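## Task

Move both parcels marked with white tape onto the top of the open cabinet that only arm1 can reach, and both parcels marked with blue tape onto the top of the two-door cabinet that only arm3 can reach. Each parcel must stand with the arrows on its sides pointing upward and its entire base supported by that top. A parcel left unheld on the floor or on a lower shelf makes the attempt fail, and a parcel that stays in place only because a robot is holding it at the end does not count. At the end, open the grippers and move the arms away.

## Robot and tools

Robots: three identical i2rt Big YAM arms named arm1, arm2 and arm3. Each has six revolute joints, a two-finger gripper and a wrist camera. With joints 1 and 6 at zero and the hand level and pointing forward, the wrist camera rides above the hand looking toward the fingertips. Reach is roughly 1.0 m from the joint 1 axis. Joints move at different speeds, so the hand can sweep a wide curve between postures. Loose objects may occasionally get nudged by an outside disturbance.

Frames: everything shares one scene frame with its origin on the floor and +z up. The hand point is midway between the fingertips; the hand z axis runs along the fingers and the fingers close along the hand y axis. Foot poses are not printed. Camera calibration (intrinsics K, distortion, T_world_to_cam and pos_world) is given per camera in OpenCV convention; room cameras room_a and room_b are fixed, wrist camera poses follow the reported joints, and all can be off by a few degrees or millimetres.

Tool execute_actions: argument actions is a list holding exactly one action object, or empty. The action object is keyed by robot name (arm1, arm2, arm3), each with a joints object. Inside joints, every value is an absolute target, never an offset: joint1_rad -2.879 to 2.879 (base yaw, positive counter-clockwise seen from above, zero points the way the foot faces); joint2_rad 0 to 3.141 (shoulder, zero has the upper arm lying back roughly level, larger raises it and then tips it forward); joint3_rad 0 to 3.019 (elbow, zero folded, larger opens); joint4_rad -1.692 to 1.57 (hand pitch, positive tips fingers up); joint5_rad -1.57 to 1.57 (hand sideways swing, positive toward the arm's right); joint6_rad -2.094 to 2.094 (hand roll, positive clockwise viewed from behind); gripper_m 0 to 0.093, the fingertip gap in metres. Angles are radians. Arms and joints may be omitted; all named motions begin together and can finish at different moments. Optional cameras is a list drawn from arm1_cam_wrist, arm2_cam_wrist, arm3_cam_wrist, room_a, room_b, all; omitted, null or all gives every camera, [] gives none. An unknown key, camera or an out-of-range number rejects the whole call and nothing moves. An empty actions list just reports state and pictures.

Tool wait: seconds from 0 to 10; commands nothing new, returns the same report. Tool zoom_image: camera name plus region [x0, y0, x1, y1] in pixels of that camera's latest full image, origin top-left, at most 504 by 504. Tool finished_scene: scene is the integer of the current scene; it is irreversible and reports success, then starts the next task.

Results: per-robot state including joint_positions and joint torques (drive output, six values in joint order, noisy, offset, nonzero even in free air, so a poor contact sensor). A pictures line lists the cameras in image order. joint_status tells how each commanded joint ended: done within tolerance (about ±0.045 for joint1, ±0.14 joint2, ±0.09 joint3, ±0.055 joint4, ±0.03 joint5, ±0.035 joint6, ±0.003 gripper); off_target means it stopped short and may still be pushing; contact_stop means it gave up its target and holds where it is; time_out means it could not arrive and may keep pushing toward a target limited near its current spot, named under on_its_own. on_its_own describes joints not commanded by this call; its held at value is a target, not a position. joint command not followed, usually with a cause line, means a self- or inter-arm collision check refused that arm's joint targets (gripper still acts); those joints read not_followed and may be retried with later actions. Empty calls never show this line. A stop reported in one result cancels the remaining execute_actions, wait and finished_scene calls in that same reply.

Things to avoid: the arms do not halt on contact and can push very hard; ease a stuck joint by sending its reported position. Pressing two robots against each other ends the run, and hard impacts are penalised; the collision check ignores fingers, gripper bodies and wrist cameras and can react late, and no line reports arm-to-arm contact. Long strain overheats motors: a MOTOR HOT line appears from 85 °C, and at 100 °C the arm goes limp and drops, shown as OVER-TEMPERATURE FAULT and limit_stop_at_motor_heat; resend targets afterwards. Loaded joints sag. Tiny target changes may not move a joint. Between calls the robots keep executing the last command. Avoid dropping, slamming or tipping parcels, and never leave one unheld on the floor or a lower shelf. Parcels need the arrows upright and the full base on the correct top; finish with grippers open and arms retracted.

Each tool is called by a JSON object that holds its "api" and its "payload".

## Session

{"api": "execute_actions", "payload": {"actions": []}}

Scene clock: 0.00 s.
Joint torques (N m, as the arm reports them, + toward a larger angle): no reading
Motor temperatures (°C, as the motors report them): arm1=[24 28 28 26 24 24] | arm2=[26 27 28 23 22 26] | arm3=[25 26 26 27 23 24]
arm1.joint_positions: joint1_rad=+0.553 joint2_rad=+0.449 joint3_rad=+1.409 joint4_rad=-1.372 joint5_rad=+0.025 joint6_rad=-0.733 gripper_m=+0.094
arm1.joint_status: not commanded
arm1.hand: x=+0.8906 y=-0.6757 z=+1.4231 quat_wxyz=(-0.539, +0.661, -0.514, -0.093) (m; scene frame)
arm2.joint_positions: joint1_rad=-0.594 joint2_rad=+0.597 joint3_rad=+1.368 joint4_rad=-1.444 joint5_rad=-0.008 joint6_rad=+0.208 gripper_m=+0.094
arm2.joint_status: not commanded
arm2.hand: x=+0.3710 y=+0.2775 z=+1.4754 quat_wxyz=(-0.417, +0.055, -0.899, -0.124) (m; scene frame)
arm3.joint_positions: joint1_rad=+0.283 joint2_rad=+0.316 joint3_rad=+1.443 joint4_rad=-1.243 joint5_rad=+0.300 joint6_rad=-0.062 gripper_m=+0.094
arm3.joint_status: not commanded
arm3.hand: x=-1.0391 y=+0.5163 z=+1.4905 quat_wxyz=(-0.364, -0.585, -0.462, +0.558) (m; scene frame)
pictures: arm1_cam_wrist, arm2_cam_wrist, arm3_cam_wrist, room_a, room_b
camera_calibration (this result's frames):
arm1_cam_wrist: T_world_to_cam=[[0.784667, -0.101968, 0.611474, -1.63388], [0.115335, -0.945145, -0.305612, -0.301264], [0.609094, 0.310328, -0.729863, 0.830124], [0, 0, 0, 1]] pos_world=[0.811171, -0.708952, 1.51288]
arm2_cam_wrist: T_world_to_cam=[[0.202788, -0.9631, -0.17696, 0.453684], [-0.954019, -0.153579, -0.257414, 0.780352], [0.220738, 0.221023, -0.94996, 1.38099], [0, 0, 0, 1]] pos_world=[0.347633, 0.251559, 1.59304]
arm3_cam_wrist: T_world_to_cam=[[-0.942874, 0.318046, 0.0991689, -1.29373], [0.147887, 0.66631, -0.730863, 0.89813], [-0.298525, -0.674446, -0.675282, 1.16772], [0, 0, 0, 1]] pos_world=[-1.00405, 0.600597, 1.57325]
Images, in order (width x height): arm1_cam_wrist 616x616, arm2_cam_wrist 616x616, arm3_cam_wrist 616x616, room_a 672x504, room_b 672x504.

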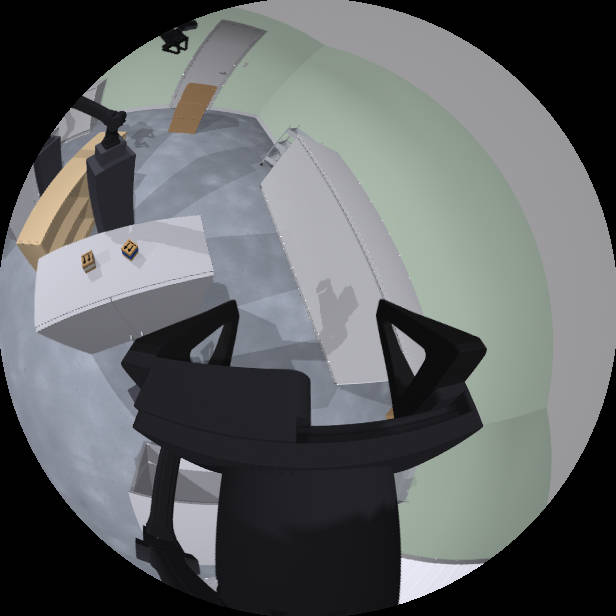

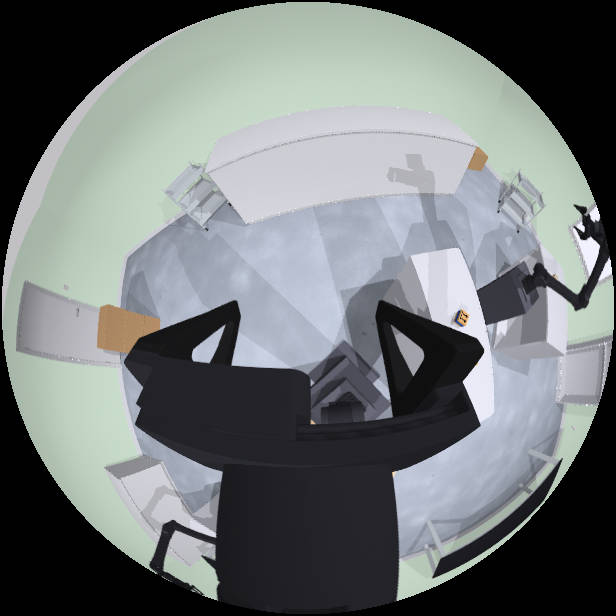

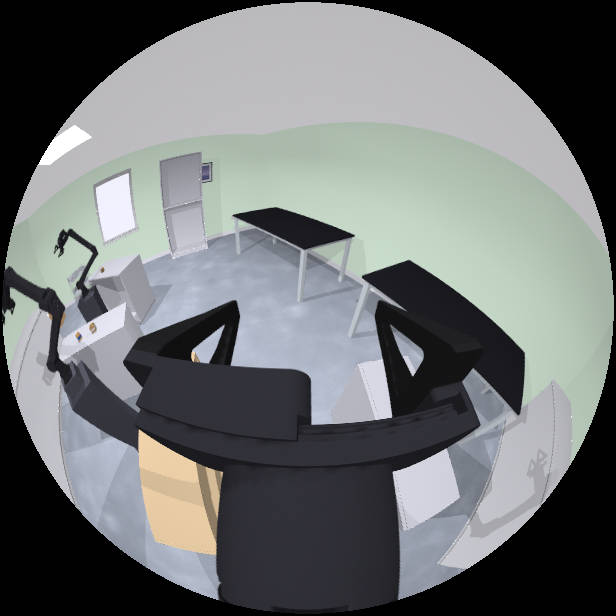

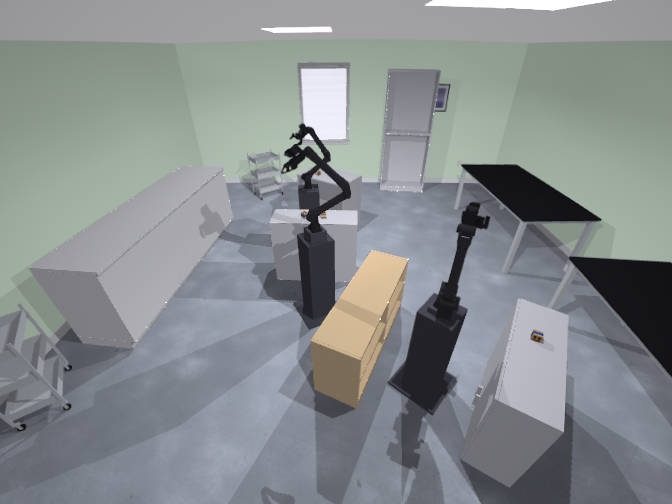

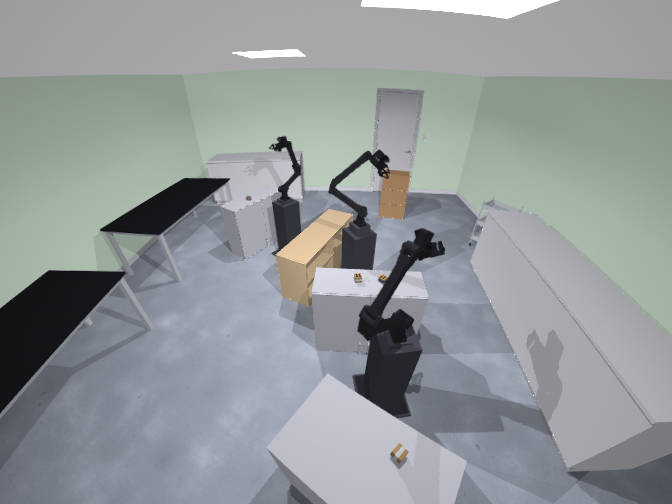

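{"api": "zoom_image", "payload": {"camera": "room_b", "region": [340, 260, 410, 300]}}

{"api": "zoom_image", "payload": {"camera": "room_b", "region": [370, 430, 430, 480]}}

{"api": "zoom_image", "payload": {"camera": "room_a", "region": [510, 315, 570, 360]}}

{"api": "zoom_image", "payload": {"camera": "arm1_cam_wrist", "region": [60, 220, 160, 290]}}

{"api": "execute_actions", "payload": {"actions": [{"arm1":{"joints":{"joint1_rad":-1.85,"joint2_rad":1.75,"joint3_rad":1.5,"joint4_rad":-1.3,"joint5_rad":0,"joint6_rad":0}},"arm2":{"joints":{"joint1_rad":-2.0,"joint2_rad":2.0,"joint3_rad":1.55,"joint4_rad":-1.1,"joint5_rad":0,"joint6_rad":0}},"arm3":{"joints":{"joint1_rad":-1.05,"joint2_rad":1.75,"joint3_rad":1.4,"joint4_rad":-1.2,"joint5_rad":0,"joint6_rad":0}}}], "cameras": ["arm1_cam_wrist","arm2_cam_wrist","arm3_cam_wrist"]}}

Region (340, 260, 410, 300) of room_b's 672x504 image, scaled by 7.200, with more detail than that image has; it fills the top 288 rows of this view, and the rest is white.

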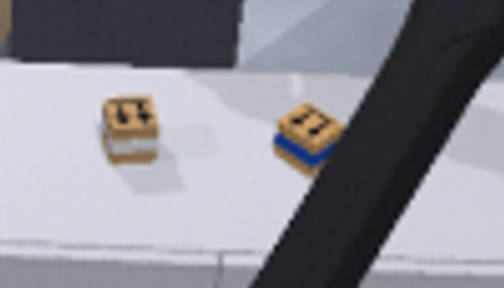

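Region (370, 430, 430, 480) of room_b's 672x504 image, scaled by 8.400, with more detail than that image has.

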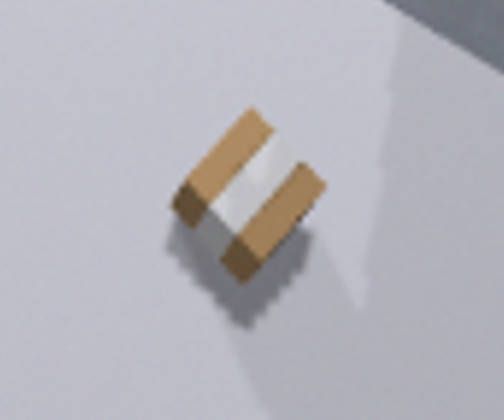

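Region (510, 315, 570, 360) of room_a's 672x504 image, scaled by 8.400, with more detail than that image has; it fills the top 378 rows of this view, and the rest is white.

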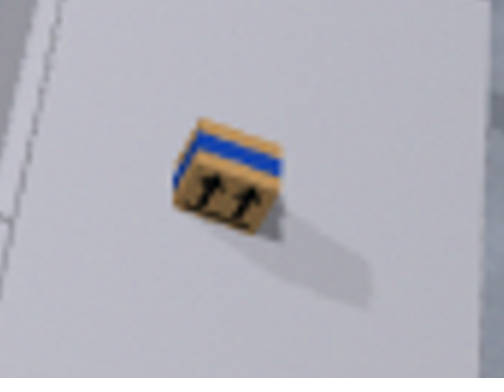

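Region (60, 220, 160, 290) of arm1_cam_wrist's 616x616 image, scaled by 5.040, with more detail than that image has; it fills the top 353 rows of this view, and the rest is white.

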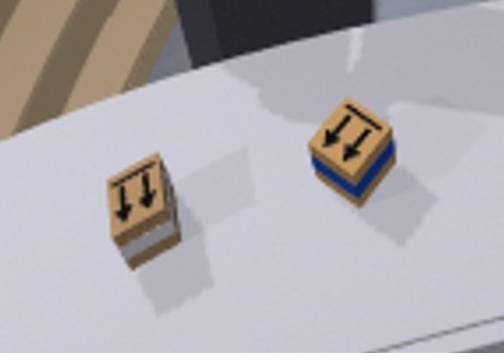

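Scene clock: 6.23 s.
Joint torques (N m, as the arm reports them, + toward a larger angle): arm1=[  0.   -16.1    9.59   0.24  -0.08  -0.06] | arm2=[ -0.24 -18.92   7.5    0.39  -0.18  -0.11] | arm3=[ -0.25 -13.72   7.55  -0.07  -0.06   0.18]
Motor temperatures (°C, as the motors report them): arm1=[24 29 30 26 24 24] | arm2=[26 27 29 23 22 26] | arm3=[25 26 26 27 23 24]
arm1.joint_positions: joint1_rad=-1.858 joint2_rad=+1.758 joint3_rad=+1.489 joint4_rad=-1.296 joint5_rad=+0.000 joint6_rad=-0.010 gripper_m=+0.094
arm1.joint_status: all done
arm1.hand: x=+0.9529 y=-1.3217 z=+0.9940 quat_wxyz=(+0.000, -0.604, -0.797, +0.003) (m; scene frame)
arm2.joint_positions: joint1_rad=-2.004 joint2_rad=+1.980 joint3_rad=+1.544 joint4_rad=-1.104 joint5_rad=+0.001 joint6_rad=+0.007 gripper_m=+0.094
arm2.joint_status: all done
arm2.hand: x=+0.4469 y=-0.3063 z=+1.0000 quat_wxyz=(-0.009, -0.516, -0.856, +0.004) (m; scene frame)
arm3.joint_positions: joint1_rad=-1.062 joint2_rad=+1.741 joint3_rad=+1.400 joint4_rad=-1.201 joint5_rad=+0.000 joint6_rad=-0.006 gripper_m=+0.094
arm3.joint_status: all done
arm3.hand: x=-1.4923 y=+0.4945 z=+0.9763 quat_wxyz=(-0.002, -0.995, -0.104, +0.011) (m; scene frame)
pictures: arm1_cam_wrist, arm2_cam_wrist, arm3_cam_wrist
camera_calibration (this result's frames):
arm1_cam_wrist: T_world_to_cam=[[-0.962706, -0.270488, -0.00575395, 0.569671], [-0.222039, 0.777758, 0.58804, 0.660218], [-0.154583, 0.567387, -0.808811, 1.82537], [0, 0, 0, 1]] pos_world=[0.977191, -1.39509, 1.09142]
arm2_cam_wrist: T_world_to_cam=[[-0.884042, -0.4674, -0.00277585, 0.255276], [-0.386508, 0.727677, 0.566656, -0.167022], [-0.262835, 0.50202, -0.82395, 1.21781], [0, 0, 0, 1]] pos_world=[0.481204, -0.370514, 1.09877]
arm3_cam_wrist: T_world_to_cam=[[-0.214976, 0.976578, 0.00894888, -0.81439], [0.800713, 0.171002, 0.574123, 0.549039], [0.559146, 0.130588, -0.81872, 1.69236], [0, 0, 0, 1]] pos_world=[-1.56097, 0.480426, 1.07764]
Images, in order (width x height): arm1_cam_wrist 616x616, arm2_cam_wrist 616x616, arm3_cam_wrist 616x616.

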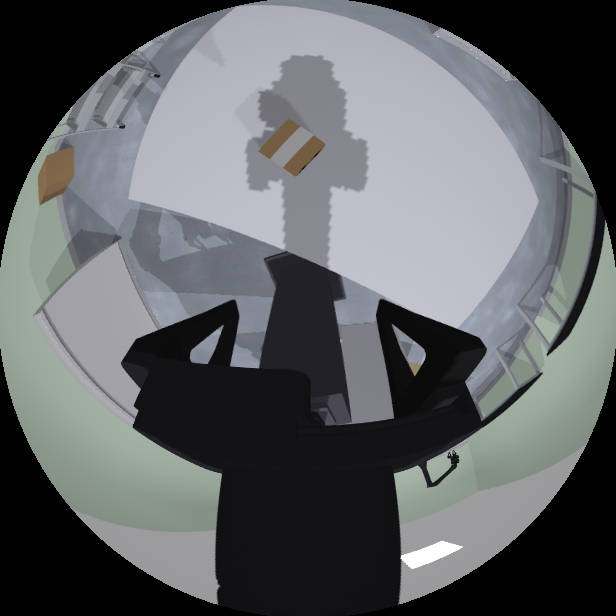

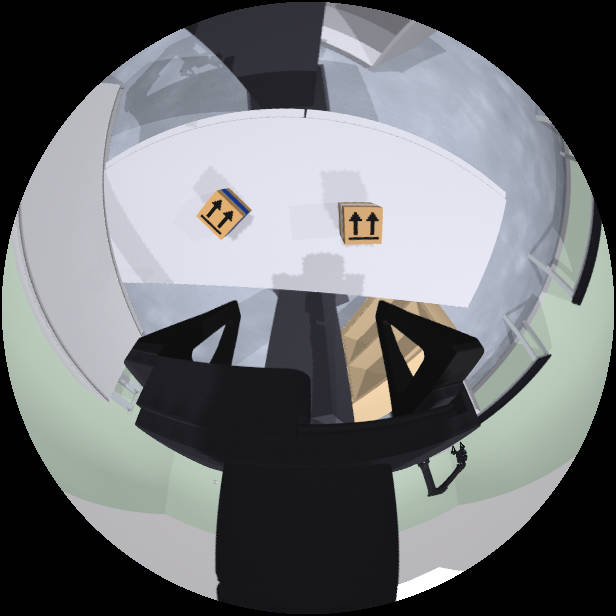

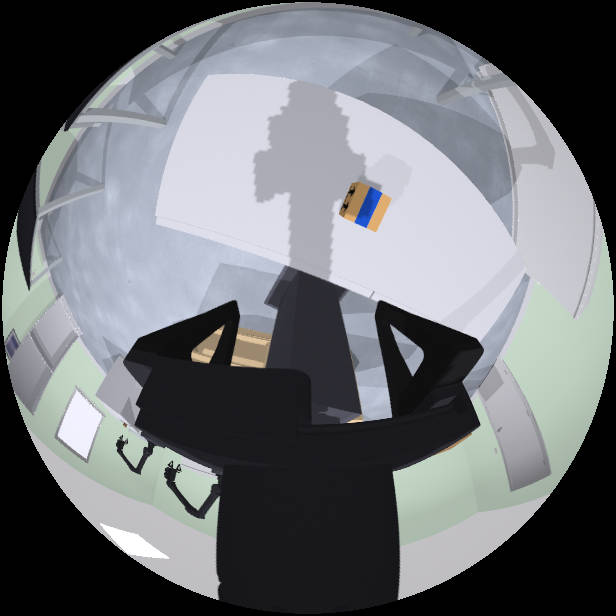

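{"api": "execute_actions", "payload": {"actions": [{"arm1":{"joints":{"joint1_rad":-2.25,"joint2_rad":1.9}},"arm2":{"joints":{"joint1_rad":-1.825,"joint2_rad":2.22,"joint3_rad":1.77,"joint4_rad":-1.09,"joint6_rad":0.78}},"arm3":{"joints":{"joint1_rad":0.6}}}], "cameras": ["arm1_cam_wrist","arm2_cam_wrist","arm3_cam_wrist"]}}

Scene clock: 17.20 s.
Joint torques (N m, as the arm reports them, + toward a larger angle): arm1=[ -0.61 -17.9    8.93  -0.01  -0.1   -0.06] | arm2=[ -1.04 -22.21   9.97   0.52  -0.03   0.03] | arm3=[ -1.4  -13.62   7.59  -0.05   0.01   0.18]
Motor temperatures (°C, as the motors report them): arm1=[24 29 31 26 24 24] | arm2=[26 28 30 23 22 26] | arm3=[25 26 27 27 23 24]
arm1.joint_positions: joint1_rad=-2.250 joint2_rad=+1.918 joint3_rad=+1.489 joint4_rad=-1.296 joint5_rad=+0.002 joint6_rad=-0.008 gripper_m=+0.094
arm1.joint_status: all done
arm1.hand: x=+0.7473 y=-1.3311 z=+0.9142 quat_wxyz=(+0.053, -0.746, -0.662, -0.056) (m; scene frame)
arm2.joint_positions: joint1_rad=-1.824 joint2_rad=+2.216 joint3_rad=+1.720 joint4_rad=-1.100 joint5_rad=-0.001 joint6_rad=+0.772 gripper_m=+0.094
arm2.joint_status: all done
arm2.hand: x=+0.5638 y=-0.2823 z=+0.9213 quat_wxyz=(+0.017, -0.741, -0.671, -0.004) (m; scene frame)
arm3.joint_positions: joint1_rad=+0.604 joint2_rad=+1.741 joint3_rad=+1.400 joint4_rad=-1.201 joint5_rad=-0.001 joint6_rad=-0.006 gripper_m=+0.094
arm3.joint_status: all done
arm3.hand: x=-0.8309 y=+0.1008 z=+0.9809 quat_wxyz=(-0.015, -0.593, -0.805, +0.007) (m; scene frame)
pictures: arm1_cam_wrist, arm2_cam_wrist, arm3_cam_wrist
camera_calibration (this result's frames):
arm1_cam_wrist: T_world_to_cam=[[-0.992638, 0.12102, -0.00494095, 0.911473], [0.0820058, 0.701535, 0.707901, 0.230566], [0.0891364, 0.702284, -0.706295, 1.63809], [0, 0, 0, 1]] pos_world=[0.739841, -1.42246, 0.99826]
arm2_cam_wrist: T_world_to_cam=[[-0.995049, 0.0975091, 0.0192362, 0.571448], [0.0891652, 0.790319, 0.606173, -0.381547], [0.0439046, 0.604887, -0.7951, 1.00117], [0, 0, 0, 1]] pos_world=[0.558683, -0.35977, 1.01632]
arm3_cam_wrist: T_world_to_cam=[[-0.952023, -0.30599, 0.00466205, -0.766685], [-0.249598, 0.785205, 0.566705, -0.84327], [-0.177067, 0.538353, -0.823907, 0.730034], [0, 0, 0, 1]] pos_world=[-0.811115, 0.0345257, 1.08294]
Images, in order (width x height): arm1_cam_wrist 616x616, arm2_cam_wrist 616x616, arm3_cam_wrist 616x616.

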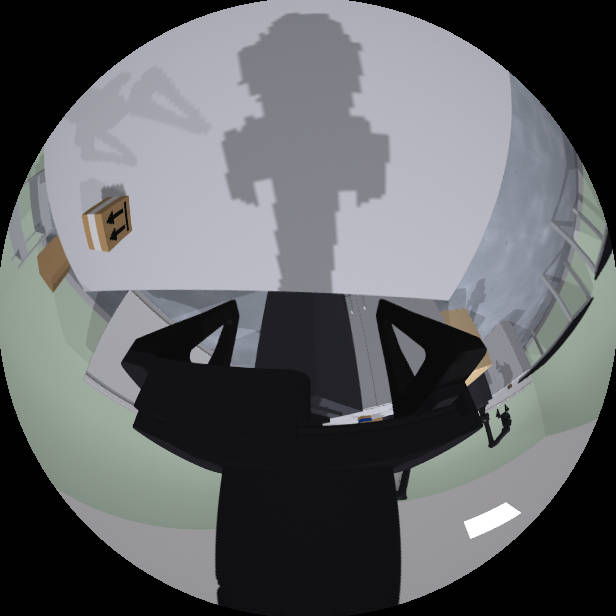

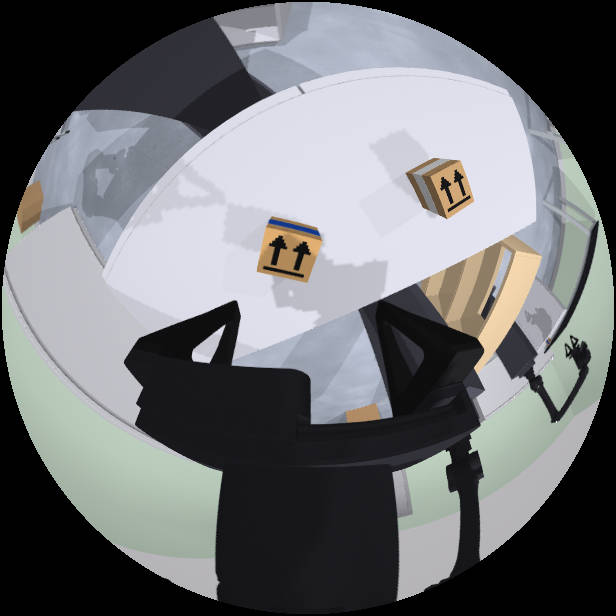

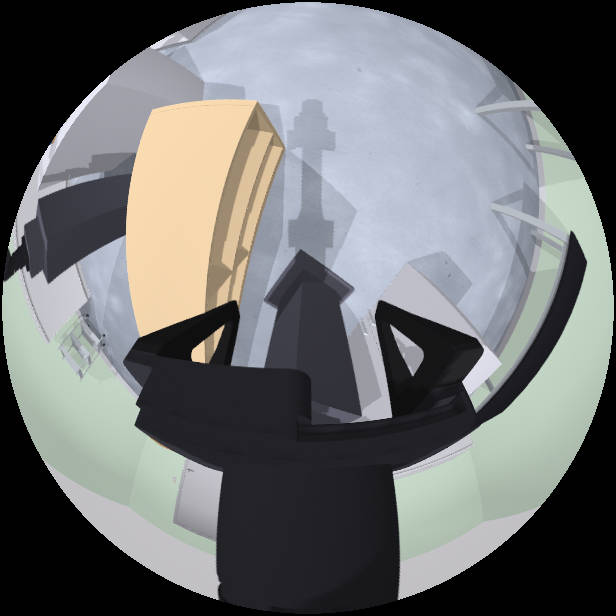

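{"api": "execute_actions", "payload": {"actions": [{"arm1":{"joints":{"joint2_rad":1.5,"joint3_rad":1.0,"joint4_rad":0.5}},"arm2":{"joints":{"joint1_rad":-1.81,"joint2_rad":2.3,"joint4_rad":-0.97,"joint6_rad":0.94}}}], "cameras": ["arm2_cam_wrist"]}}

Scene clock: 23.23 s.
Joint torques (N m, as the arm reports them, + toward a larger angle): arm1=[ -0.39 -12.37  10.31   2.64  -0.12  -0.09] | arm2=[  0.43 -22.     9.48   1.04  -0.03   0.06] | arm3=[ -1.2  -13.6    7.6   -0.03   0.02   0.17]
Motor temperatures (°C, as the motors report them): arm1=[24 30 31 26 24 24] | arm2=[26 29 30 23 22 26] | arm3=[25 27 28 27 23 24]
arm1.joint_positions: joint1_rad=-2.250 joint2_rad=+1.499 joint3_rad=+0.989 joint4_rad=+0.479 joint5_rad=+0.002 joint6_rad=-0.008 gripper_m=+0.094
arm1.joint_status: all done
arm1.hand: x=+0.7338 y=-1.4480 z=+1.1711 quat_wxyz=(-0.456, -0.536, -0.478, +0.526) (m; scene frame)
arm2.joint_positions: joint1_rad=-1.822 joint2_rad=+2.282 joint3_rad=+1.727 joint4_rad=-0.988 joint5_rad=-0.001 joint6_rad=+0.932 gripper_m=+0.094
arm2.joint_status: all done
arm2.hand: x=+0.5762 y=-0.2954 z=+0.8824 quat_wxyz=(-0.009, -0.792, -0.611, -0.003) (m; scene frame)
arm3.joint_positions: joint1_rad=+0.604 joint2_rad=+1.741 joint3_rad=+1.400 joint4_rad=-1.201 joint5_rad=-0.001 joint6_rad=-0.006 gripper_m=+0.094
arm3.joint_status: not commanded
arm3.hand: x=-0.8309 y=+0.1008 z=+0.9809 quat_wxyz=(-0.015, -0.593, -0.805, +0.007) (m; scene frame)
pictures: arm2_cam_wrist
camera_calibration (this result's frames):
arm2_cam_wrist: T_world_to_cam=[[-0.967243, 0.253145, -0.0189357, 0.649428], [0.196017, 0.792194, 0.577933, -0.384797], [0.161301, 0.55529, -0.815865, 0.913704], [0, 0, 0, 1]] pos_world=[0.5562, -0.366936, 0.980143]
Images, in order (width x height): arm2_cam_wrist 616x616.

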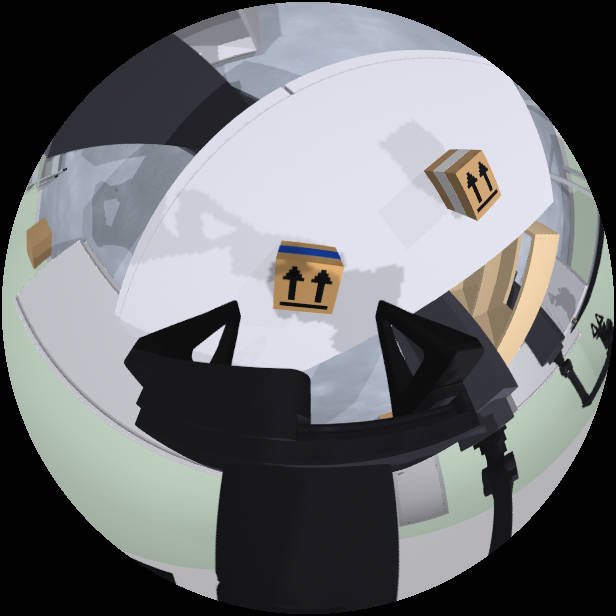

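{"api": "execute_actions", "payload": {"actions": [{"arm1":{"joints":{"joint1_rad":0.5}},"arm2":{"joints":{"joint1_rad":-1.795,"joint2_rad":2.42,"joint4_rad":-0.86,"joint6_rad":1.02}}}], "cameras": ["arm2_cam_wrist"]}}

Scene clock: 28.37 s.
Joint torques (N m, as the arm reports them, + toward a larger angle): arm1=[ -0.98 -12.58  10.41   2.64  -0.07  -0.1 ] | arm2=[ -0.38 -23.7    8.     0.87  -0.02   0.04] | arm3=[ -1.28 -13.58   7.6   -0.05   0.01   0.18]
Motor temperatures (°C, as the motors report them): arm1=[24 30 31 26 24 24] | arm2=[26 29 30 23 22 26] | arm3=[25 27 28 27 23 24]
arm1.joint_positions: joint1_rad=+0.505 joint2_rad=+1.499 joint3_rad=+0.989 joint4_rad=+0.479 joint5_rad=+0.000 joint6_rad=-0.008 gripper_m=+0.095
arm1.joint_status: all done
arm1.hand: x=+1.1312 y=-0.2526 z=+1.1707 quat_wxyz=(-0.601, +0.364, -0.620, -0.350) (m; scene frame)
arm2.joint_positions: joint1_rad=-1.801 joint2_rad=+2.419 joint3_rad=+1.738 joint4_rad=-0.876 joint5_rad=-0.001 joint6_rad=+1.012 gripper_m=+0.094
arm2.joint_status: all done
arm2.hand: x=+0.5858 y=-0.2852 z=+0.8002 quat_wxyz=(-0.002, -0.810, -0.587, -0.004) (m; scene frame)
arm3.joint_positions: joint1_rad=+0.604 joint2_rad=+1.741 joint3_rad=+1.400 joint4_rad=-1.201 joint5_rad=-0.001 joint6_rad=-0.006 gripper_m=+0.094
arm3.joint_status: not commanded
arm3.hand: x=-0.8309 y=+0.1008 z=+0.9809 quat_wxyz=(-0.015, -0.593, -0.805, +0.007) (m; scene frame)
pictures: arm2_cam_wrist
camera_calibration (this result's frames):
arm2_cam_wrist: T_world_to_cam=[[-0.95061, 0.310301, -0.00728212, 0.651805], [0.247474, 0.771882, 0.585623, -0.389372], [0.187341, 0.554897, -0.810551, 0.819785], [0, 0, 0, 1]] pos_world=[0.562393, -0.356603, 0.897249]
Images, in order (width x height): arm2_cam_wrist 616x616.

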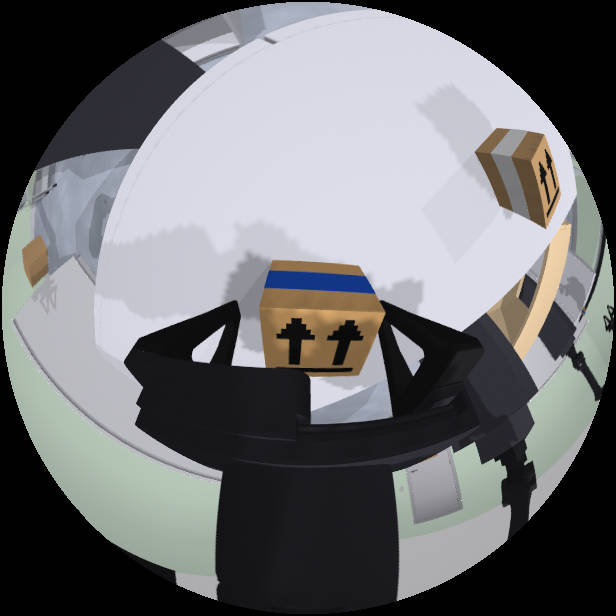

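{"api": "execute_actions", "payload": {"actions": [{"arm2":{"joints":{"gripper_m":0.03}}}], "cameras": []}}

{"api": "execute_actions", "payload": {"actions": [{"arm2":{"joints":{"joint2_rad":2.1,"joint3_rad":1.6,"joint4_rad":-1.05}}}], "cameras": []}}

{"api": "execute_actions", "payload": {"actions": [{"arm2":{"joints":{"joint1_rad":1.9,"joint6_rad":0.0}}}], "cameras": ["arm2_cam_wrist","arm3_cam_wrist","room_a"]}}

Scene clock: 32.93 s.
Joint torques (N m, as the arm reports them, + toward a larger angle): arm1=[ -0.68 -12.2   10.42   2.61  -0.04  -0.08] | arm2=[  0.06 -23.53   7.92   0.86  -0.02   0.07] | arm3=[ -1.31 -13.49   7.56  -0.04   0.01   0.18]
Motor temperatures (°C, as the motors report them): arm1=[24 30 32 26 24 24] | arm2=[26 29 30 23 22 26] | arm3=[25 27 28 27 23 24]
arm1.joint_positions: joint1_rad=+0.505 joint2_rad=+1.499 joint3_rad=+0.989 joint4_rad=+0.479 joint5_rad=+0.000 joint6_rad=-0.008 gripper_m=+0.095
arm1.joint_status: not commanded
arm1.hand: x=+1.1312 y=-0.2526 z=+1.1707 quat_wxyz=(-0.601, +0.364, -0.620, -0.350) (m; scene frame)
arm2.joint_positions: joint1_rad=-1.801 joint2_rad=+2.419 joint3_rad=+1.738 joint4_rad=-0.876 joint5_rad=+0.000 joint6_rad=+1.013 gripper_m=+0.055
arm2.joint_status: gripper_m off_target (ended at +0.055, target +0.030)
arm2.hand: x=+0.5858 y=-0.2853 z=+0.8002 quat_wxyz=(-0.002, -0.810, -0.587, -0.003) (m; scene frame)
arm3.joint_positions: joint1_rad=+0.604 joint2_rad=+1.741 joint3_rad=+1.400 joint4_rad=-1.201 joint5_rad=-0.001 joint6_rad=-0.006 gripper_m=+0.094
arm3.joint_status: not commanded
arm3.hand: x=-0.8309 y=+0.1008 z=+0.9809 quat_wxyz=(-0.015, -0.593, -0.805, +0.007) (m; scene frame)
pictures: none
No camera images: the call's "cameras" was empty. Leave "cameras" out to get every camera's image.

Scene clock: 34.20 s.
Joint torques (N m, as the arm reports them, + toward a larger angle): arm1=[ -0.69 -12.18  10.28   2.68  -0.04  -0.09] | arm2=[ -0.01 -19.53   7.44  -0.57  -0.03   0.04] | arm3=[ -1.31 -13.63   7.58  -0.03   0.01   0.18]
Motor temperatures (°C, as the motors report them): arm1=[24 29 32 26 24 24] | arm2=[26 29 30 23 22 26] | arm3=[25 27 28 27 23 24]
arm1.joint_positions: joint1_rad=+0.505 joint2_rad=+1.499 joint3_rad=+0.989 joint4_rad=+0.479 joint5_rad=+0.000 joint6_rad=-0.008 gripper_m=+0.095
arm1.joint_status: not commanded
arm1.hand: x=+1.1312 y=-0.2526 z=+1.1707 quat_wxyz=(-0.601, +0.364, -0.620, -0.350) (m; scene frame)
arm2.joint_positions: joint1_rad=-1.801 joint2_rad=+2.082 joint3_rad=+1.589 joint4_rad=-1.035 joint5_rad=+0.000 joint6_rad=+1.013 gripper_m=+0.055
arm2.joint_status: all done
arm2.hand: x=+0.5617 y=-0.2579 z=+0.9573 quat_wxyz=(-0.016, -0.810, -0.586, -0.004) (m; scene frame)
arm3.joint_positions: joint1_rad=+0.604 joint2_rad=+1.741 joint3_rad=+1.400 joint4_rad=-1.201 joint5_rad=-0.001 joint6_rad=-0.006 gripper_m=+0.094
arm3.joint_status: not commanded
arm3.hand: x=-0.8309 y=+0.1008 z=+0.9809 quat_wxyz=(-0.015, -0.593, -0.805, +0.007) (m; scene frame)
pictures: none
No camera images: the call's "cameras" was empty. Leave "cameras" out to get every camera's image.

Scene clock: 37.30 s.
Joint torques (N m, as the arm reports them, + toward a larger angle): arm1=[ -0.84 -12.02  10.33   2.64  -0.07  -0.08] | arm2=[ -2.66 -19.9    7.57  -0.5   -0.06  -0.07] | arm3=[ -1.33 -13.57   7.57  -0.04   0.     0.16]
Motor temperatures (°C, as the motors report them): arm1=[24 29 32 26 24 24] | arm2=[26 29 30 23 22 26] | arm3=[25 27 28 27 23 24]
arm1.joint_positions: joint1_rad=+0.505 joint2_rad=+1.499 joint3_rad=+0.989 joint4_rad=+0.479 joint5_rad=+0.000 joint6_rad=-0.008 gripper_m=+0.095
arm1.joint_status: not commanded
arm1.hand: x=+1.1312 y=-0.2526 z=+1.1707 quat_wxyz=(-0.601, +0.364, -0.620, -0.350) (m; scene frame)
arm2.joint_positions: joint1_rad=+1.909 joint2_rad=+2.082 joint3_rad=+1.589 joint4_rad=-1.035 joint5_rad=-0.001 joint6_rad=+0.005 gripper_m=+0.056
arm2.joint_status: all done
arm2.hand: x=-0.4154 y=+0.3984 z=+0.9662 quat_wxyz=(-0.008, +0.988, -0.155, -0.023) (m; scene frame)
arm3.joint_positions: joint1_rad=+0.604 joint2_rad=+1.741 joint3_rad=+1.400 joint4_rad=-1.201 joint5_rad=-0.001 joint6_rad=-0.006 gripper_m=+0.094
arm3.joint_status: not commanded
arm3.hand: x=-0.8309 y=+0.1008 z=+0.9809 quat_wxyz=(-0.015, -0.593, -0.805, +0.007) (m; scene frame)
pictures: arm2_cam_wrist, arm3_cam_wrist, room_a
camera_calibration (this result's frames):
arm2_cam_wrist: T_world_to_cam=[[0.306237, 0.951914, 0.00884657, -0.259941], [0.797228, -0.261529, 0.544087, -0.0862766], [0.520237, -0.159566, -0.838982, 1.21302], [0, 0, 0, 1]] pos_world=[-0.482675, 0.418436, 1.06695]
arm3_cam_wrist: T_world_to_cam=[[-0.952023, -0.30599, 0.00466205, -0.766685], [-0.249598, 0.785205, 0.566705, -0.84327], [-0.177067, 0.538353, -0.823907, 0.730034], [0, 0, 0, 1]] pos_world=[-0.811115, 0.0345257, 1.08294]
Images, in order (width x height): arm2_cam_wrist 616x616, arm3_cam_wrist 616x616, room_a 672x504.

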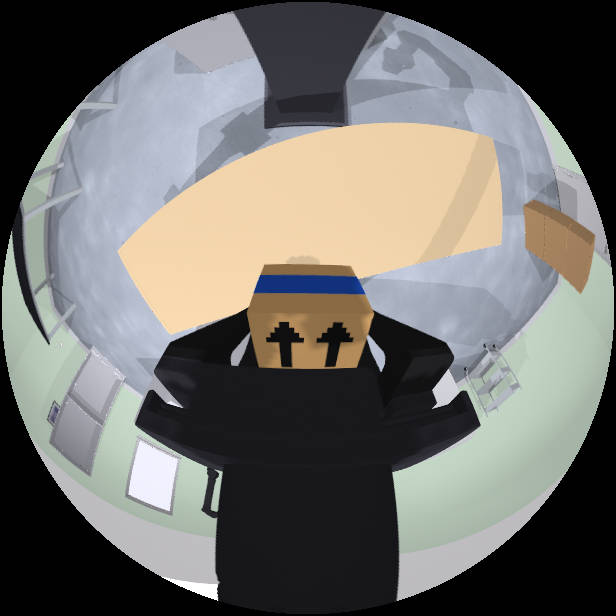

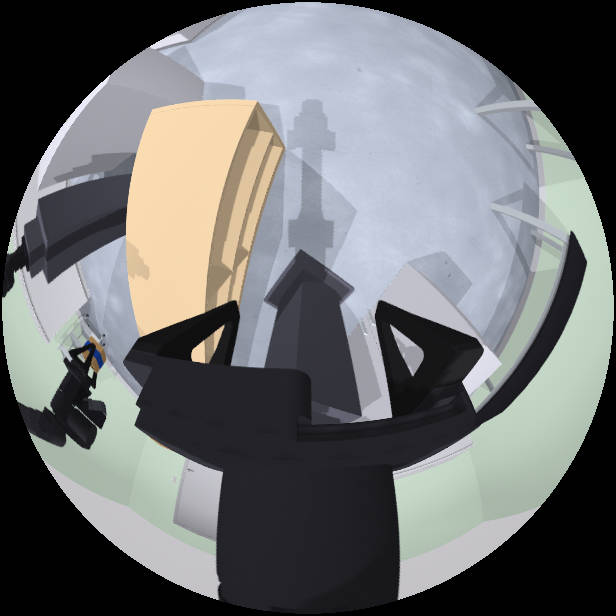

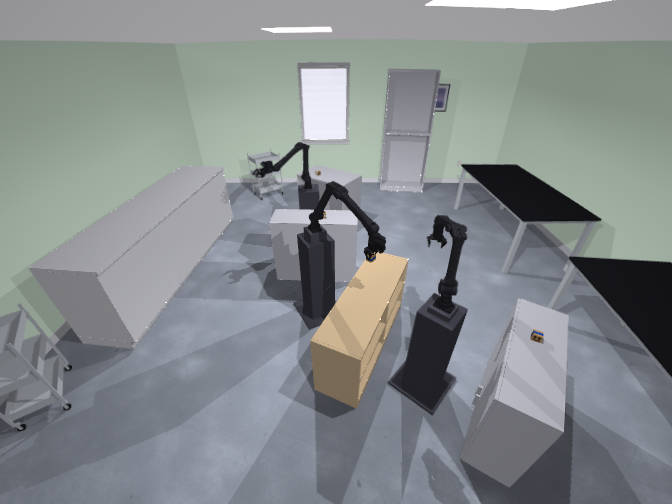

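{"api": "execute_actions", "payload": {"actions": [{"arm2":{"joints":{"joint2_rad":2.39,"joint3_rad":1.8,"joint4_rad":-0.91,"joint6_rad":-0.1}},"arm1":{"joints":{"joint1_rad":1.85,"joint2_rad":1.77,"joint3_rad":0.74,"joint5_rad":0.27,"joint6_rad":0.19}}}], "cameras": ["arm2_cam_wrist","arm1_cam_wrist"]}}

Scene clock: 44.93 s.
Joint torques (N m, as the arm reports them, + toward a larger angle): arm1=[ -0.6  -14.97   6.67   2.12   0.08  -0.08] | arm2=[ -1.43 -24.72   8.59   0.85  -0.05  -0.11] | arm3=[ -1.28 -13.49   7.58  -0.05   0.     0.18]
Motor temperatures (°C, as the motors report them): arm1=[24 29 32 26 24 24] | arm2=[26 30 30 23 22 26] | arm3=[25 27 28 27 23 24]
arm1.joint_positions: joint1_rad=+1.853 joint2_rad=+1.799 joint3_rad=+0.729 joint4_rad=+0.489 joint5_rad=+0.268 joint6_rad=+0.179 gripper_m=+0.095
arm1.joint_status: all done
arm1.hand: x=+0.4318 y=-0.4024 z=+0.8726 quat_wxyz=(-0.242, +0.753, -0.443, -0.422) (m; scene frame)
arm2.joint_positions: joint1_rad=+1.909 joint2_rad=+2.401 joint3_rad=+1.763 joint4_rad=-0.920 joint5_rad=-0.001 joint6_rad=-0.093 gripper_m=+0.056
arm2.joint_status: all done
arm2.hand: x=-0.4576 y=+0.4132 z=+0.8285 quat_wxyz=(-0.006, +0.994, -0.107, -0.008) (m; scene frame)
arm3.joint_positions: joint1_rad=+0.604 joint2_rad=+1.741 joint3_rad=+1.400 joint4_rad=-1.201 joint5_rad=-0.001 joint6_rad=-0.006 gripper_m=+0.094
arm3.joint_status: not commanded
arm3.hand: x=-0.8309 y=+0.1008 z=+0.9809 quat_wxyz=(-0.015, -0.593, -0.805, +0.007) (m; scene frame)
pictures: arm1_cam_wrist, arm2_cam_wrist
camera_calibration (this result's frames):
arm1_cam_wrist: T_world_to_cam=[[0.866613, 0.498717, -0.0161905, -0.155285], [0.457025, -0.806352, -0.3754, -0.189052], [-0.200274, 0.317927, -0.926721, 1.1473], [0, 0, 0, 1]] pos_world=[0.450747, -0.439757, 0.989744]
arm2_cam_wrist: T_world_to_cam=[[0.211638, 0.97729, 0.0106937, -0.315262], [0.802432, -0.179997, 0.568949, -0.0256952], [0.557953, -0.11183, -0.822303, 1.1055], [0, 0, 0, 1]] pos_world=[-0.529476, 0.427105, 0.927044]
Images, in order (width x height): arm1_cam_wrist 616x616, arm2_cam_wrist 616x616.

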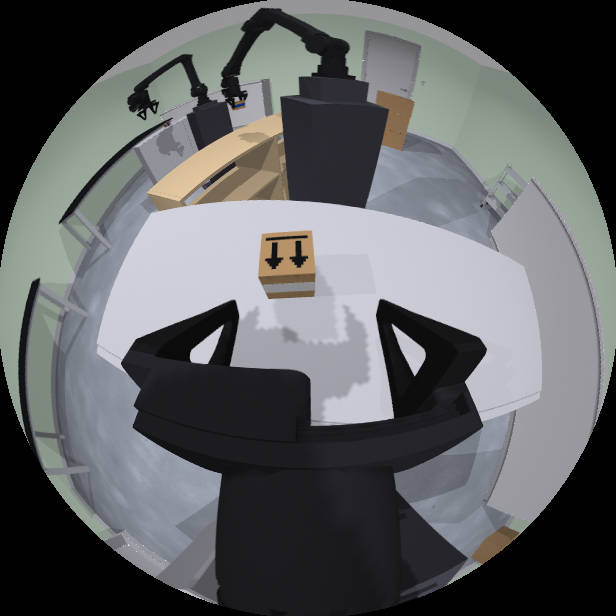

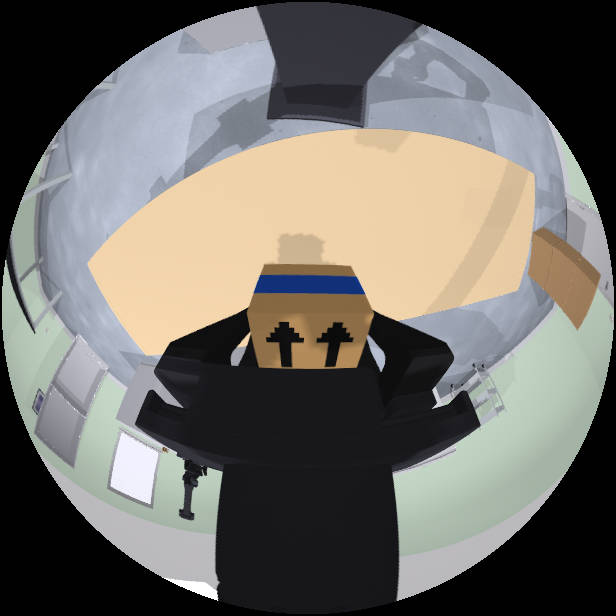

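{"api": "execute_actions", "payload": {"actions": [{"arm2":{"joints":{"joint2_rad":2.58,"joint4_rad":-0.75}},"arm1":{"joints":{"joint2_rad":2.09,"joint3_rad":1.02,"joint4_rad":0.555}}}], "cameras": ["arm2_cam_wrist","arm1_cam_wrist"]}}

Scene clock: 54.23 s.
Joint torques (N m, as the arm reports them, + toward a larger angle): arm1=[ -0.54 -16.46   8.03   2.31   0.1   -0.06] | arm2=[ -1.47 -24.49   6.65   0.86  -0.08  -0.12] | arm3=[ -1.25 -13.57   7.6   -0.05   0.01   0.17]
Motor temperatures (°C, as the motors report them): arm1=[24 30 31 26 24 24] | arm2=[26 30 31 23 22 26] | arm3=[25 27 29 27 23 24]
arm1.joint_positions: joint1_rad=+1.853 joint2_rad=+2.092 joint3_rad=+0.993 joint4_rad=+0.542 joint5_rad=+0.268 joint6_rad=+0.180 gripper_m=+0.095
arm1.joint_status: all done
arm1.hand: x=+0.3656 y=-0.3427 z=+0.8135 quat_wxyz=(-0.244, +0.747, -0.442, -0.433) (m; scene frame)
arm2.joint_positions: joint1_rad=+1.909 joint2_rad=+2.594 joint3_rad=+1.777 joint4_rad=-0.766 joint5_rad=-0.001 joint6_rad=-0.093 gripper_m=+0.056
arm2.joint_status: all done
arm2.hand: x=-0.4403 y=+0.4090 z=+0.7109 quat_wxyz=(-0.004, +0.994, -0.107, +0.004) (m; scene frame)
arm3.joint_positions: joint1_rad=+0.604 joint2_rad=+1.741 joint3_rad=+1.400 joint4_rad=-1.201 joint5_rad=-0.001 joint6_rad=-0.006 gripper_m=+0.094
arm3.joint_status: not commanded
arm3.hand: x=-0.8309 y=+0.1008 z=+0.9809 quat_wxyz=(-0.015, -0.593, -0.805, +0.007) (m; scene frame)
pictures: arm1_cam_wrist, arm2_cam_wrist
camera_calibration (this result's frames):
arm1_cam_wrist: T_world_to_cam=[[0.866474, 0.498639, -0.024107, -0.122263], [0.449683, -0.800554, -0.396103, -0.111301], [-0.216812, 0.332373, -0.91789, 1.06411], [0, 0, 0, 1]] pos_world=[0.386699, -0.381817, 0.929697]
arm2_cam_wrist: T_world_to_cam=[[0.211664, 0.977307, 0.00834086, -0.31188], [0.788485, -0.1758, 0.589394, 0.00420324], [0.577485, -0.118177, -0.807802, 0.999534], [0, 0, 0, 1]] pos_world=[-0.514517, 0.423663, 0.80755]
Images, in order (width x height): arm1_cam_wrist 616x616, arm2_cam_wrist 616x616.

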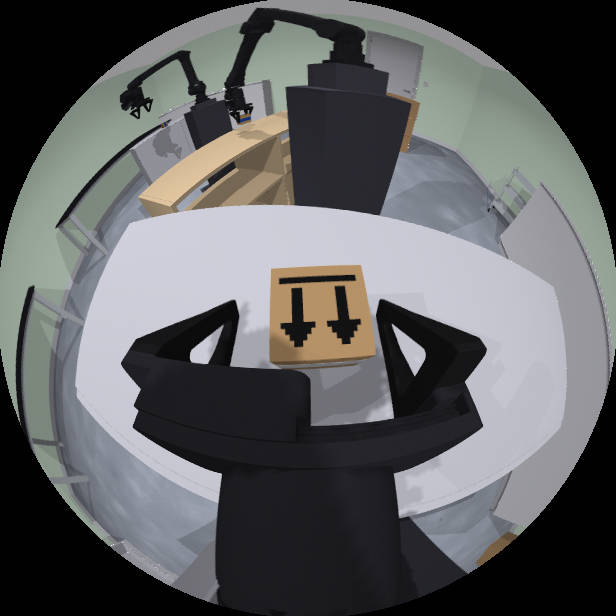

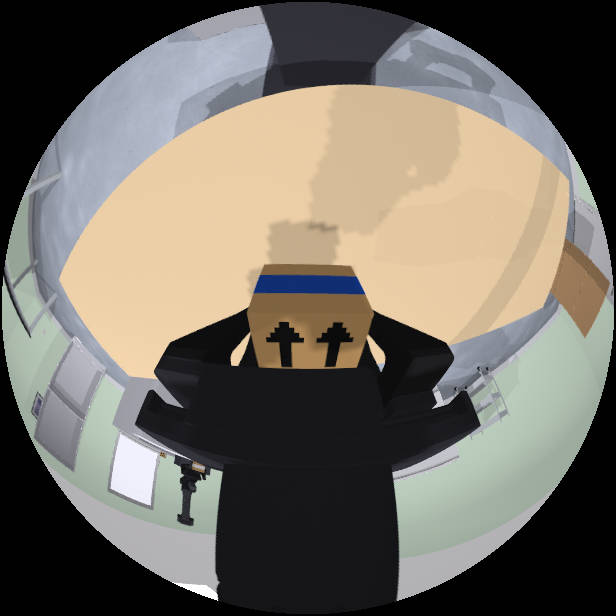

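{"api": "execute_actions", "payload": {"actions": [{"arm2":{"joints":{"joint2_rad":2.66,"joint4_rad":-0.69}},"arm1":{"joints":{"joint2_rad":2.145,"joint1_rad":1.83}}}], "cameras": ["arm2_cam_wrist","arm1_cam_wrist"]}}

Scene clock: 59.03 s.
Joint torques (N m, as the arm reports them, + toward a larger angle): arm1=[ -1.   -15.09   7.62   2.31   0.12  -0.08] | arm2=[ -1.48 -21.55   6.55   0.96  -0.07  -0.11] | arm3=[ -1.21 -13.55   7.58  -0.06   0.01   0.18]
Motor temperatures (°C, as the motors report them): arm1=[24 30 31 26 24 24] | arm2=[26 30 31 23 22 26] | arm3=[25 27 29 27 23 24]
arm1.joint_positions: joint1_rad=+1.837 joint2_rad=+2.134 joint3_rad=+0.993 joint4_rad=+0.542 joint5_rad=+0.268 joint6_rad=+0.180 gripper_m=+0.095
arm1.joint_status: all done
arm1.hand: x=+0.3783 y=-0.3411 z=+0.7879 quat_wxyz=(-0.243, +0.754, -0.449, -0.413) (m; scene frame)
arm2.joint_positions: joint1_rad=+1.909 joint2_rad=+2.641 joint3_rad=+1.777 joint4_rad=-0.707 joint5_rad=-0.001 joint6_rad=-0.093 gripper_m=+0.056
arm2.joint_status: all done
arm2.hand: x=-0.4363 y=+0.4081 z=+0.6821 quat_wxyz=(-0.005, +0.994, -0.107, -0.001) (m; scene frame)
arm3.joint_positions: joint1_rad=+0.604 joint2_rad=+1.741 joint3_rad=+1.400 joint4_rad=-1.201 joint5_rad=-0.001 joint6_rad=-0.006 gripper_m=+0.094
arm3.joint_status: not commanded
arm3.hand: x=-0.8309 y=+0.1008 z=+0.9809 quat_wxyz=(-0.015, -0.593, -0.805, +0.007) (m; scene frame)
pictures: arm1_cam_wrist, arm2_cam_wrist
camera_calibration (this result's frames):
arm1_cam_wrist: T_world_to_cam=[[0.874468, 0.484947, -0.0114978, -0.152269], [0.448869, -0.817942, -0.359844, -0.160059], [-0.18391, 0.309511, -0.932942, 1.0344], [0, 0, 0, 1]] pos_world=[0.395235, -0.377233, 0.905683]
arm2_cam_wrist: T_world_to_cam=[[0.211645, 0.977301, 0.00944591, -0.312312], [0.795097, -0.177791, 0.579837, 0.0280297], [0.568355, -0.115209, -0.814678, 0.973386], [0, 0, 0, 1]] pos_world=[-0.509416, 0.422349, 0.779693]
Images, in order (width x height): arm1_cam_wrist 616x616, arm2_cam_wrist 616x616.

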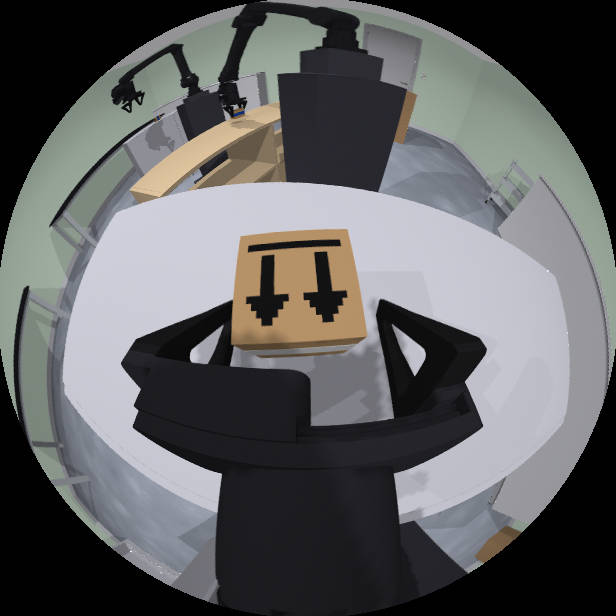

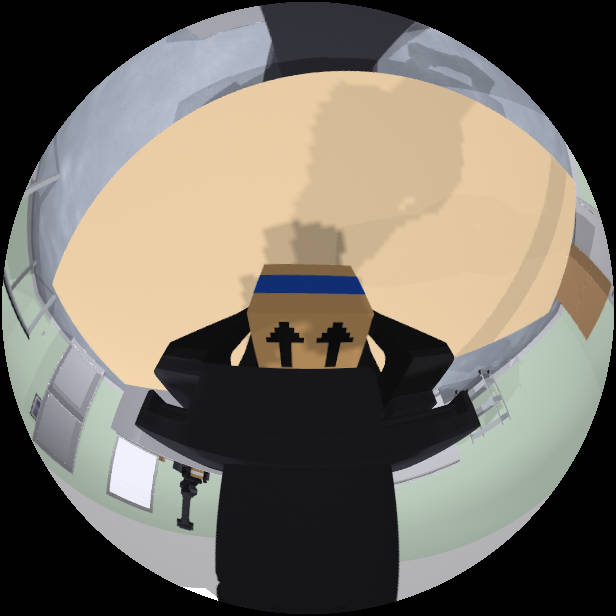

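{"api": "execute_actions", "payload": {"actions": [{"arm2":{"joints":{"joint2_rad":2.705,"joint4_rad":-0.65}},"arm1":{"joints":{"joint2_rad":2.17,"joint3_rad":1.06}}}], "cameras": []}}

{"api": "execute_actions", "payload": {"actions": [{"arm1":{"joints":{"gripper_m":0.03}}}], "cameras": ["arm2_cam_wrist","arm1_cam_wrist"]}}

Scene clock: 62.30 s.
Joint torques (N m, as the arm reports them, + toward a larger angle): arm1=[ -1.09 -15.22   7.86   2.23   0.1   -0.06] | arm2=[ -1.37 -22.71   6.14   1.03  -0.07  -0.11] | arm3=[ -1.3  -13.52   7.59  -0.05   0.01   0.18]
Motor temperatures (°C, as the motors report them): arm1=[24 30 31 26 24 24] | arm2=[26 30 30 23 22 26] | arm3=[25 27 29 27 23 24]
arm1.joint_positions: joint1_rad=+1.837 joint2_rad=+2.152 joint3_rad=+1.032 joint4_rad=+0.542 joint5_rad=+0.268 joint6_rad=+0.180 gripper_m=+0.095
arm1.joint_status: all done
arm1.hand: x=+0.3675 y=-0.3310 z=+0.7906 quat_wxyz=(-0.245, +0.749, -0.448, -0.422) (m; scene frame)
arm2.joint_positions: joint1_rad=+1.909 joint2_rad=+2.684 joint3_rad=+1.777 joint4_rad=-0.668 joint5_rad=-0.001 joint6_rad=-0.093 gripper_m=+0.056
arm2.joint_status: all done
arm2.hand: x=-0.4276 y=+0.4056 z=+0.6554 quat_wxyz=(-0.004, +0.994, -0.107, +0.001) (m; scene frame)
arm3.joint_positions: joint1_rad=+0.604 joint2_rad=+1.741 joint3_rad=+1.400 joint4_rad=-1.201 joint5_rad=-0.001 joint6_rad=-0.006 gripper_m=+0.094
arm3.joint_status: not commanded
arm3.hand: x=-0.8309 y=+0.1008 z=+0.9809 quat_wxyz=(-0.015, -0.593, -0.805, +0.007) (m; scene frame)
pictures: none
No camera images: the call's "cameras" was empty. Leave "cameras" out to get every camera's image.

Scene clock: 62.93 s.
Joint torques (N m, as the arm reports them, + toward a larger angle): arm1=[ -1.18 -15.16   7.95   2.23   0.1   -0.07] | arm2=[ -1.5  -22.31   6.33   0.96  -0.07  -0.11] | arm3=[ -1.33 -13.55   7.56  -0.05   0.01   0.18]
Motor temperatures (°C, as the motors report them): arm1=[24 30 31 26 24 24] | arm2=[26 30 30 23 22 26] | arm3=[25 27 29 27 23 24]
arm1.joint_positions: joint1_rad=+1.837 joint2_rad=+2.152 joint3_rad=+1.032 joint4_rad=+0.542 joint5_rad=+0.268 joint6_rad=+0.180 gripper_m=+0.054
arm1.joint_status: gripper_m off_target (ended at +0.053, target +0.030)
arm1.hand: x=+0.3676 y=-0.3310 z=+0.7906 quat_wxyz=(-0.245, +0.749, -0.449, -0.422) (m; scene frame)
arm2.joint_positions: joint1_rad=+1.909 joint2_rad=+2.684 joint3_rad=+1.777 joint4_rad=-0.668 joint5_rad=-0.001 joint6_rad=-0.093 gripper_m=+0.056
arm2.joint_status: not commanded
arm2.hand: x=-0.4276 y=+0.4056 z=+0.6554 quat_wxyz=(-0.004, +0.994, -0.107, +0.001) (m; scene frame)
arm3.joint_positions: joint1_rad=+0.604 joint2_rad=+1.741 joint3_rad=+1.400 joint4_rad=-1.201 joint5_rad=-0.001 joint6_rad=-0.006 gripper_m=+0.094
arm3.joint_status: not commanded
arm3.hand: x=-0.8309 y=+0.1008 z=+0.9809 quat_wxyz=(-0.015, -0.593, -0.805, +0.007) (m; scene frame)
pictures: arm1_cam_wrist, arm2_cam_wrist
camera_calibration (this result's frames):
arm1_cam_wrist: T_world_to_cam=[[0.874526, 0.48465, -0.0178442, -0.142884], [0.442904, -0.813106, -0.37775, -0.128085], [-0.197586, 0.322449, -0.925736, 1.03544], [0, 0, 0, 1]] pos_world=[0.386273, -0.368774, 0.90761]
arm2_cam_wrist: T_world_to_cam=[[0.211651, 0.977304, 0.00898248, -0.311184], [0.792338, -0.17696, 0.583855, 0.0320288], [0.572193, -0.116456, -0.811808, 0.946617], [0, 0, 0, 1]] pos_world=[-0.501163, 0.420029, 0.752566]
Images, in order (width x height): arm1_cam_wrist 616x616, arm2_cam_wrist 616x616.

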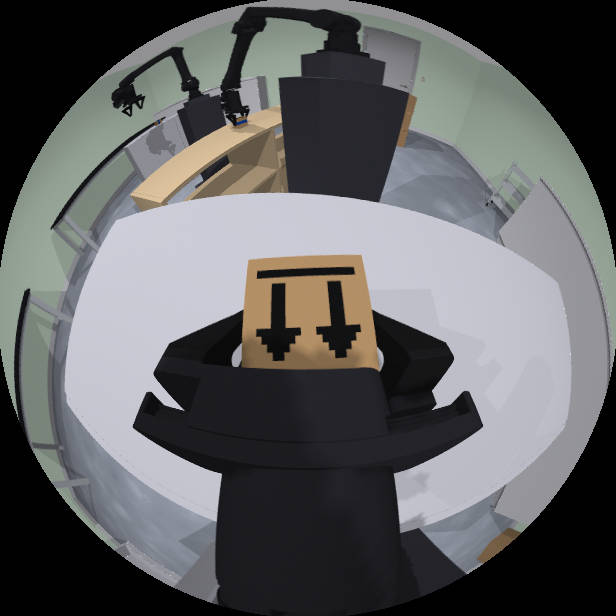

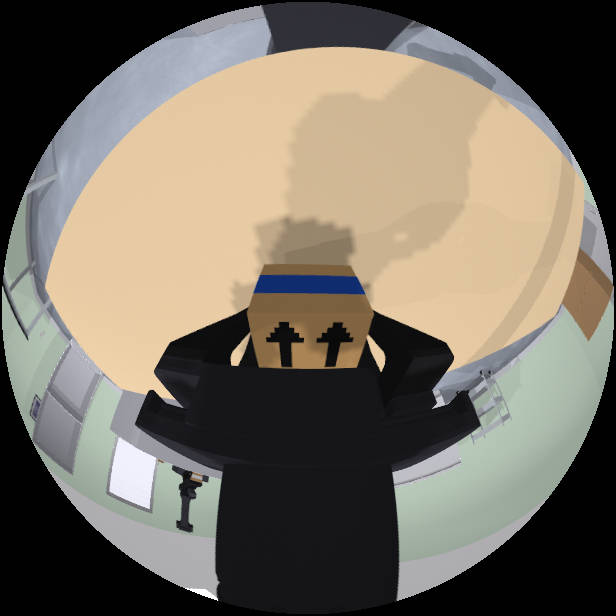

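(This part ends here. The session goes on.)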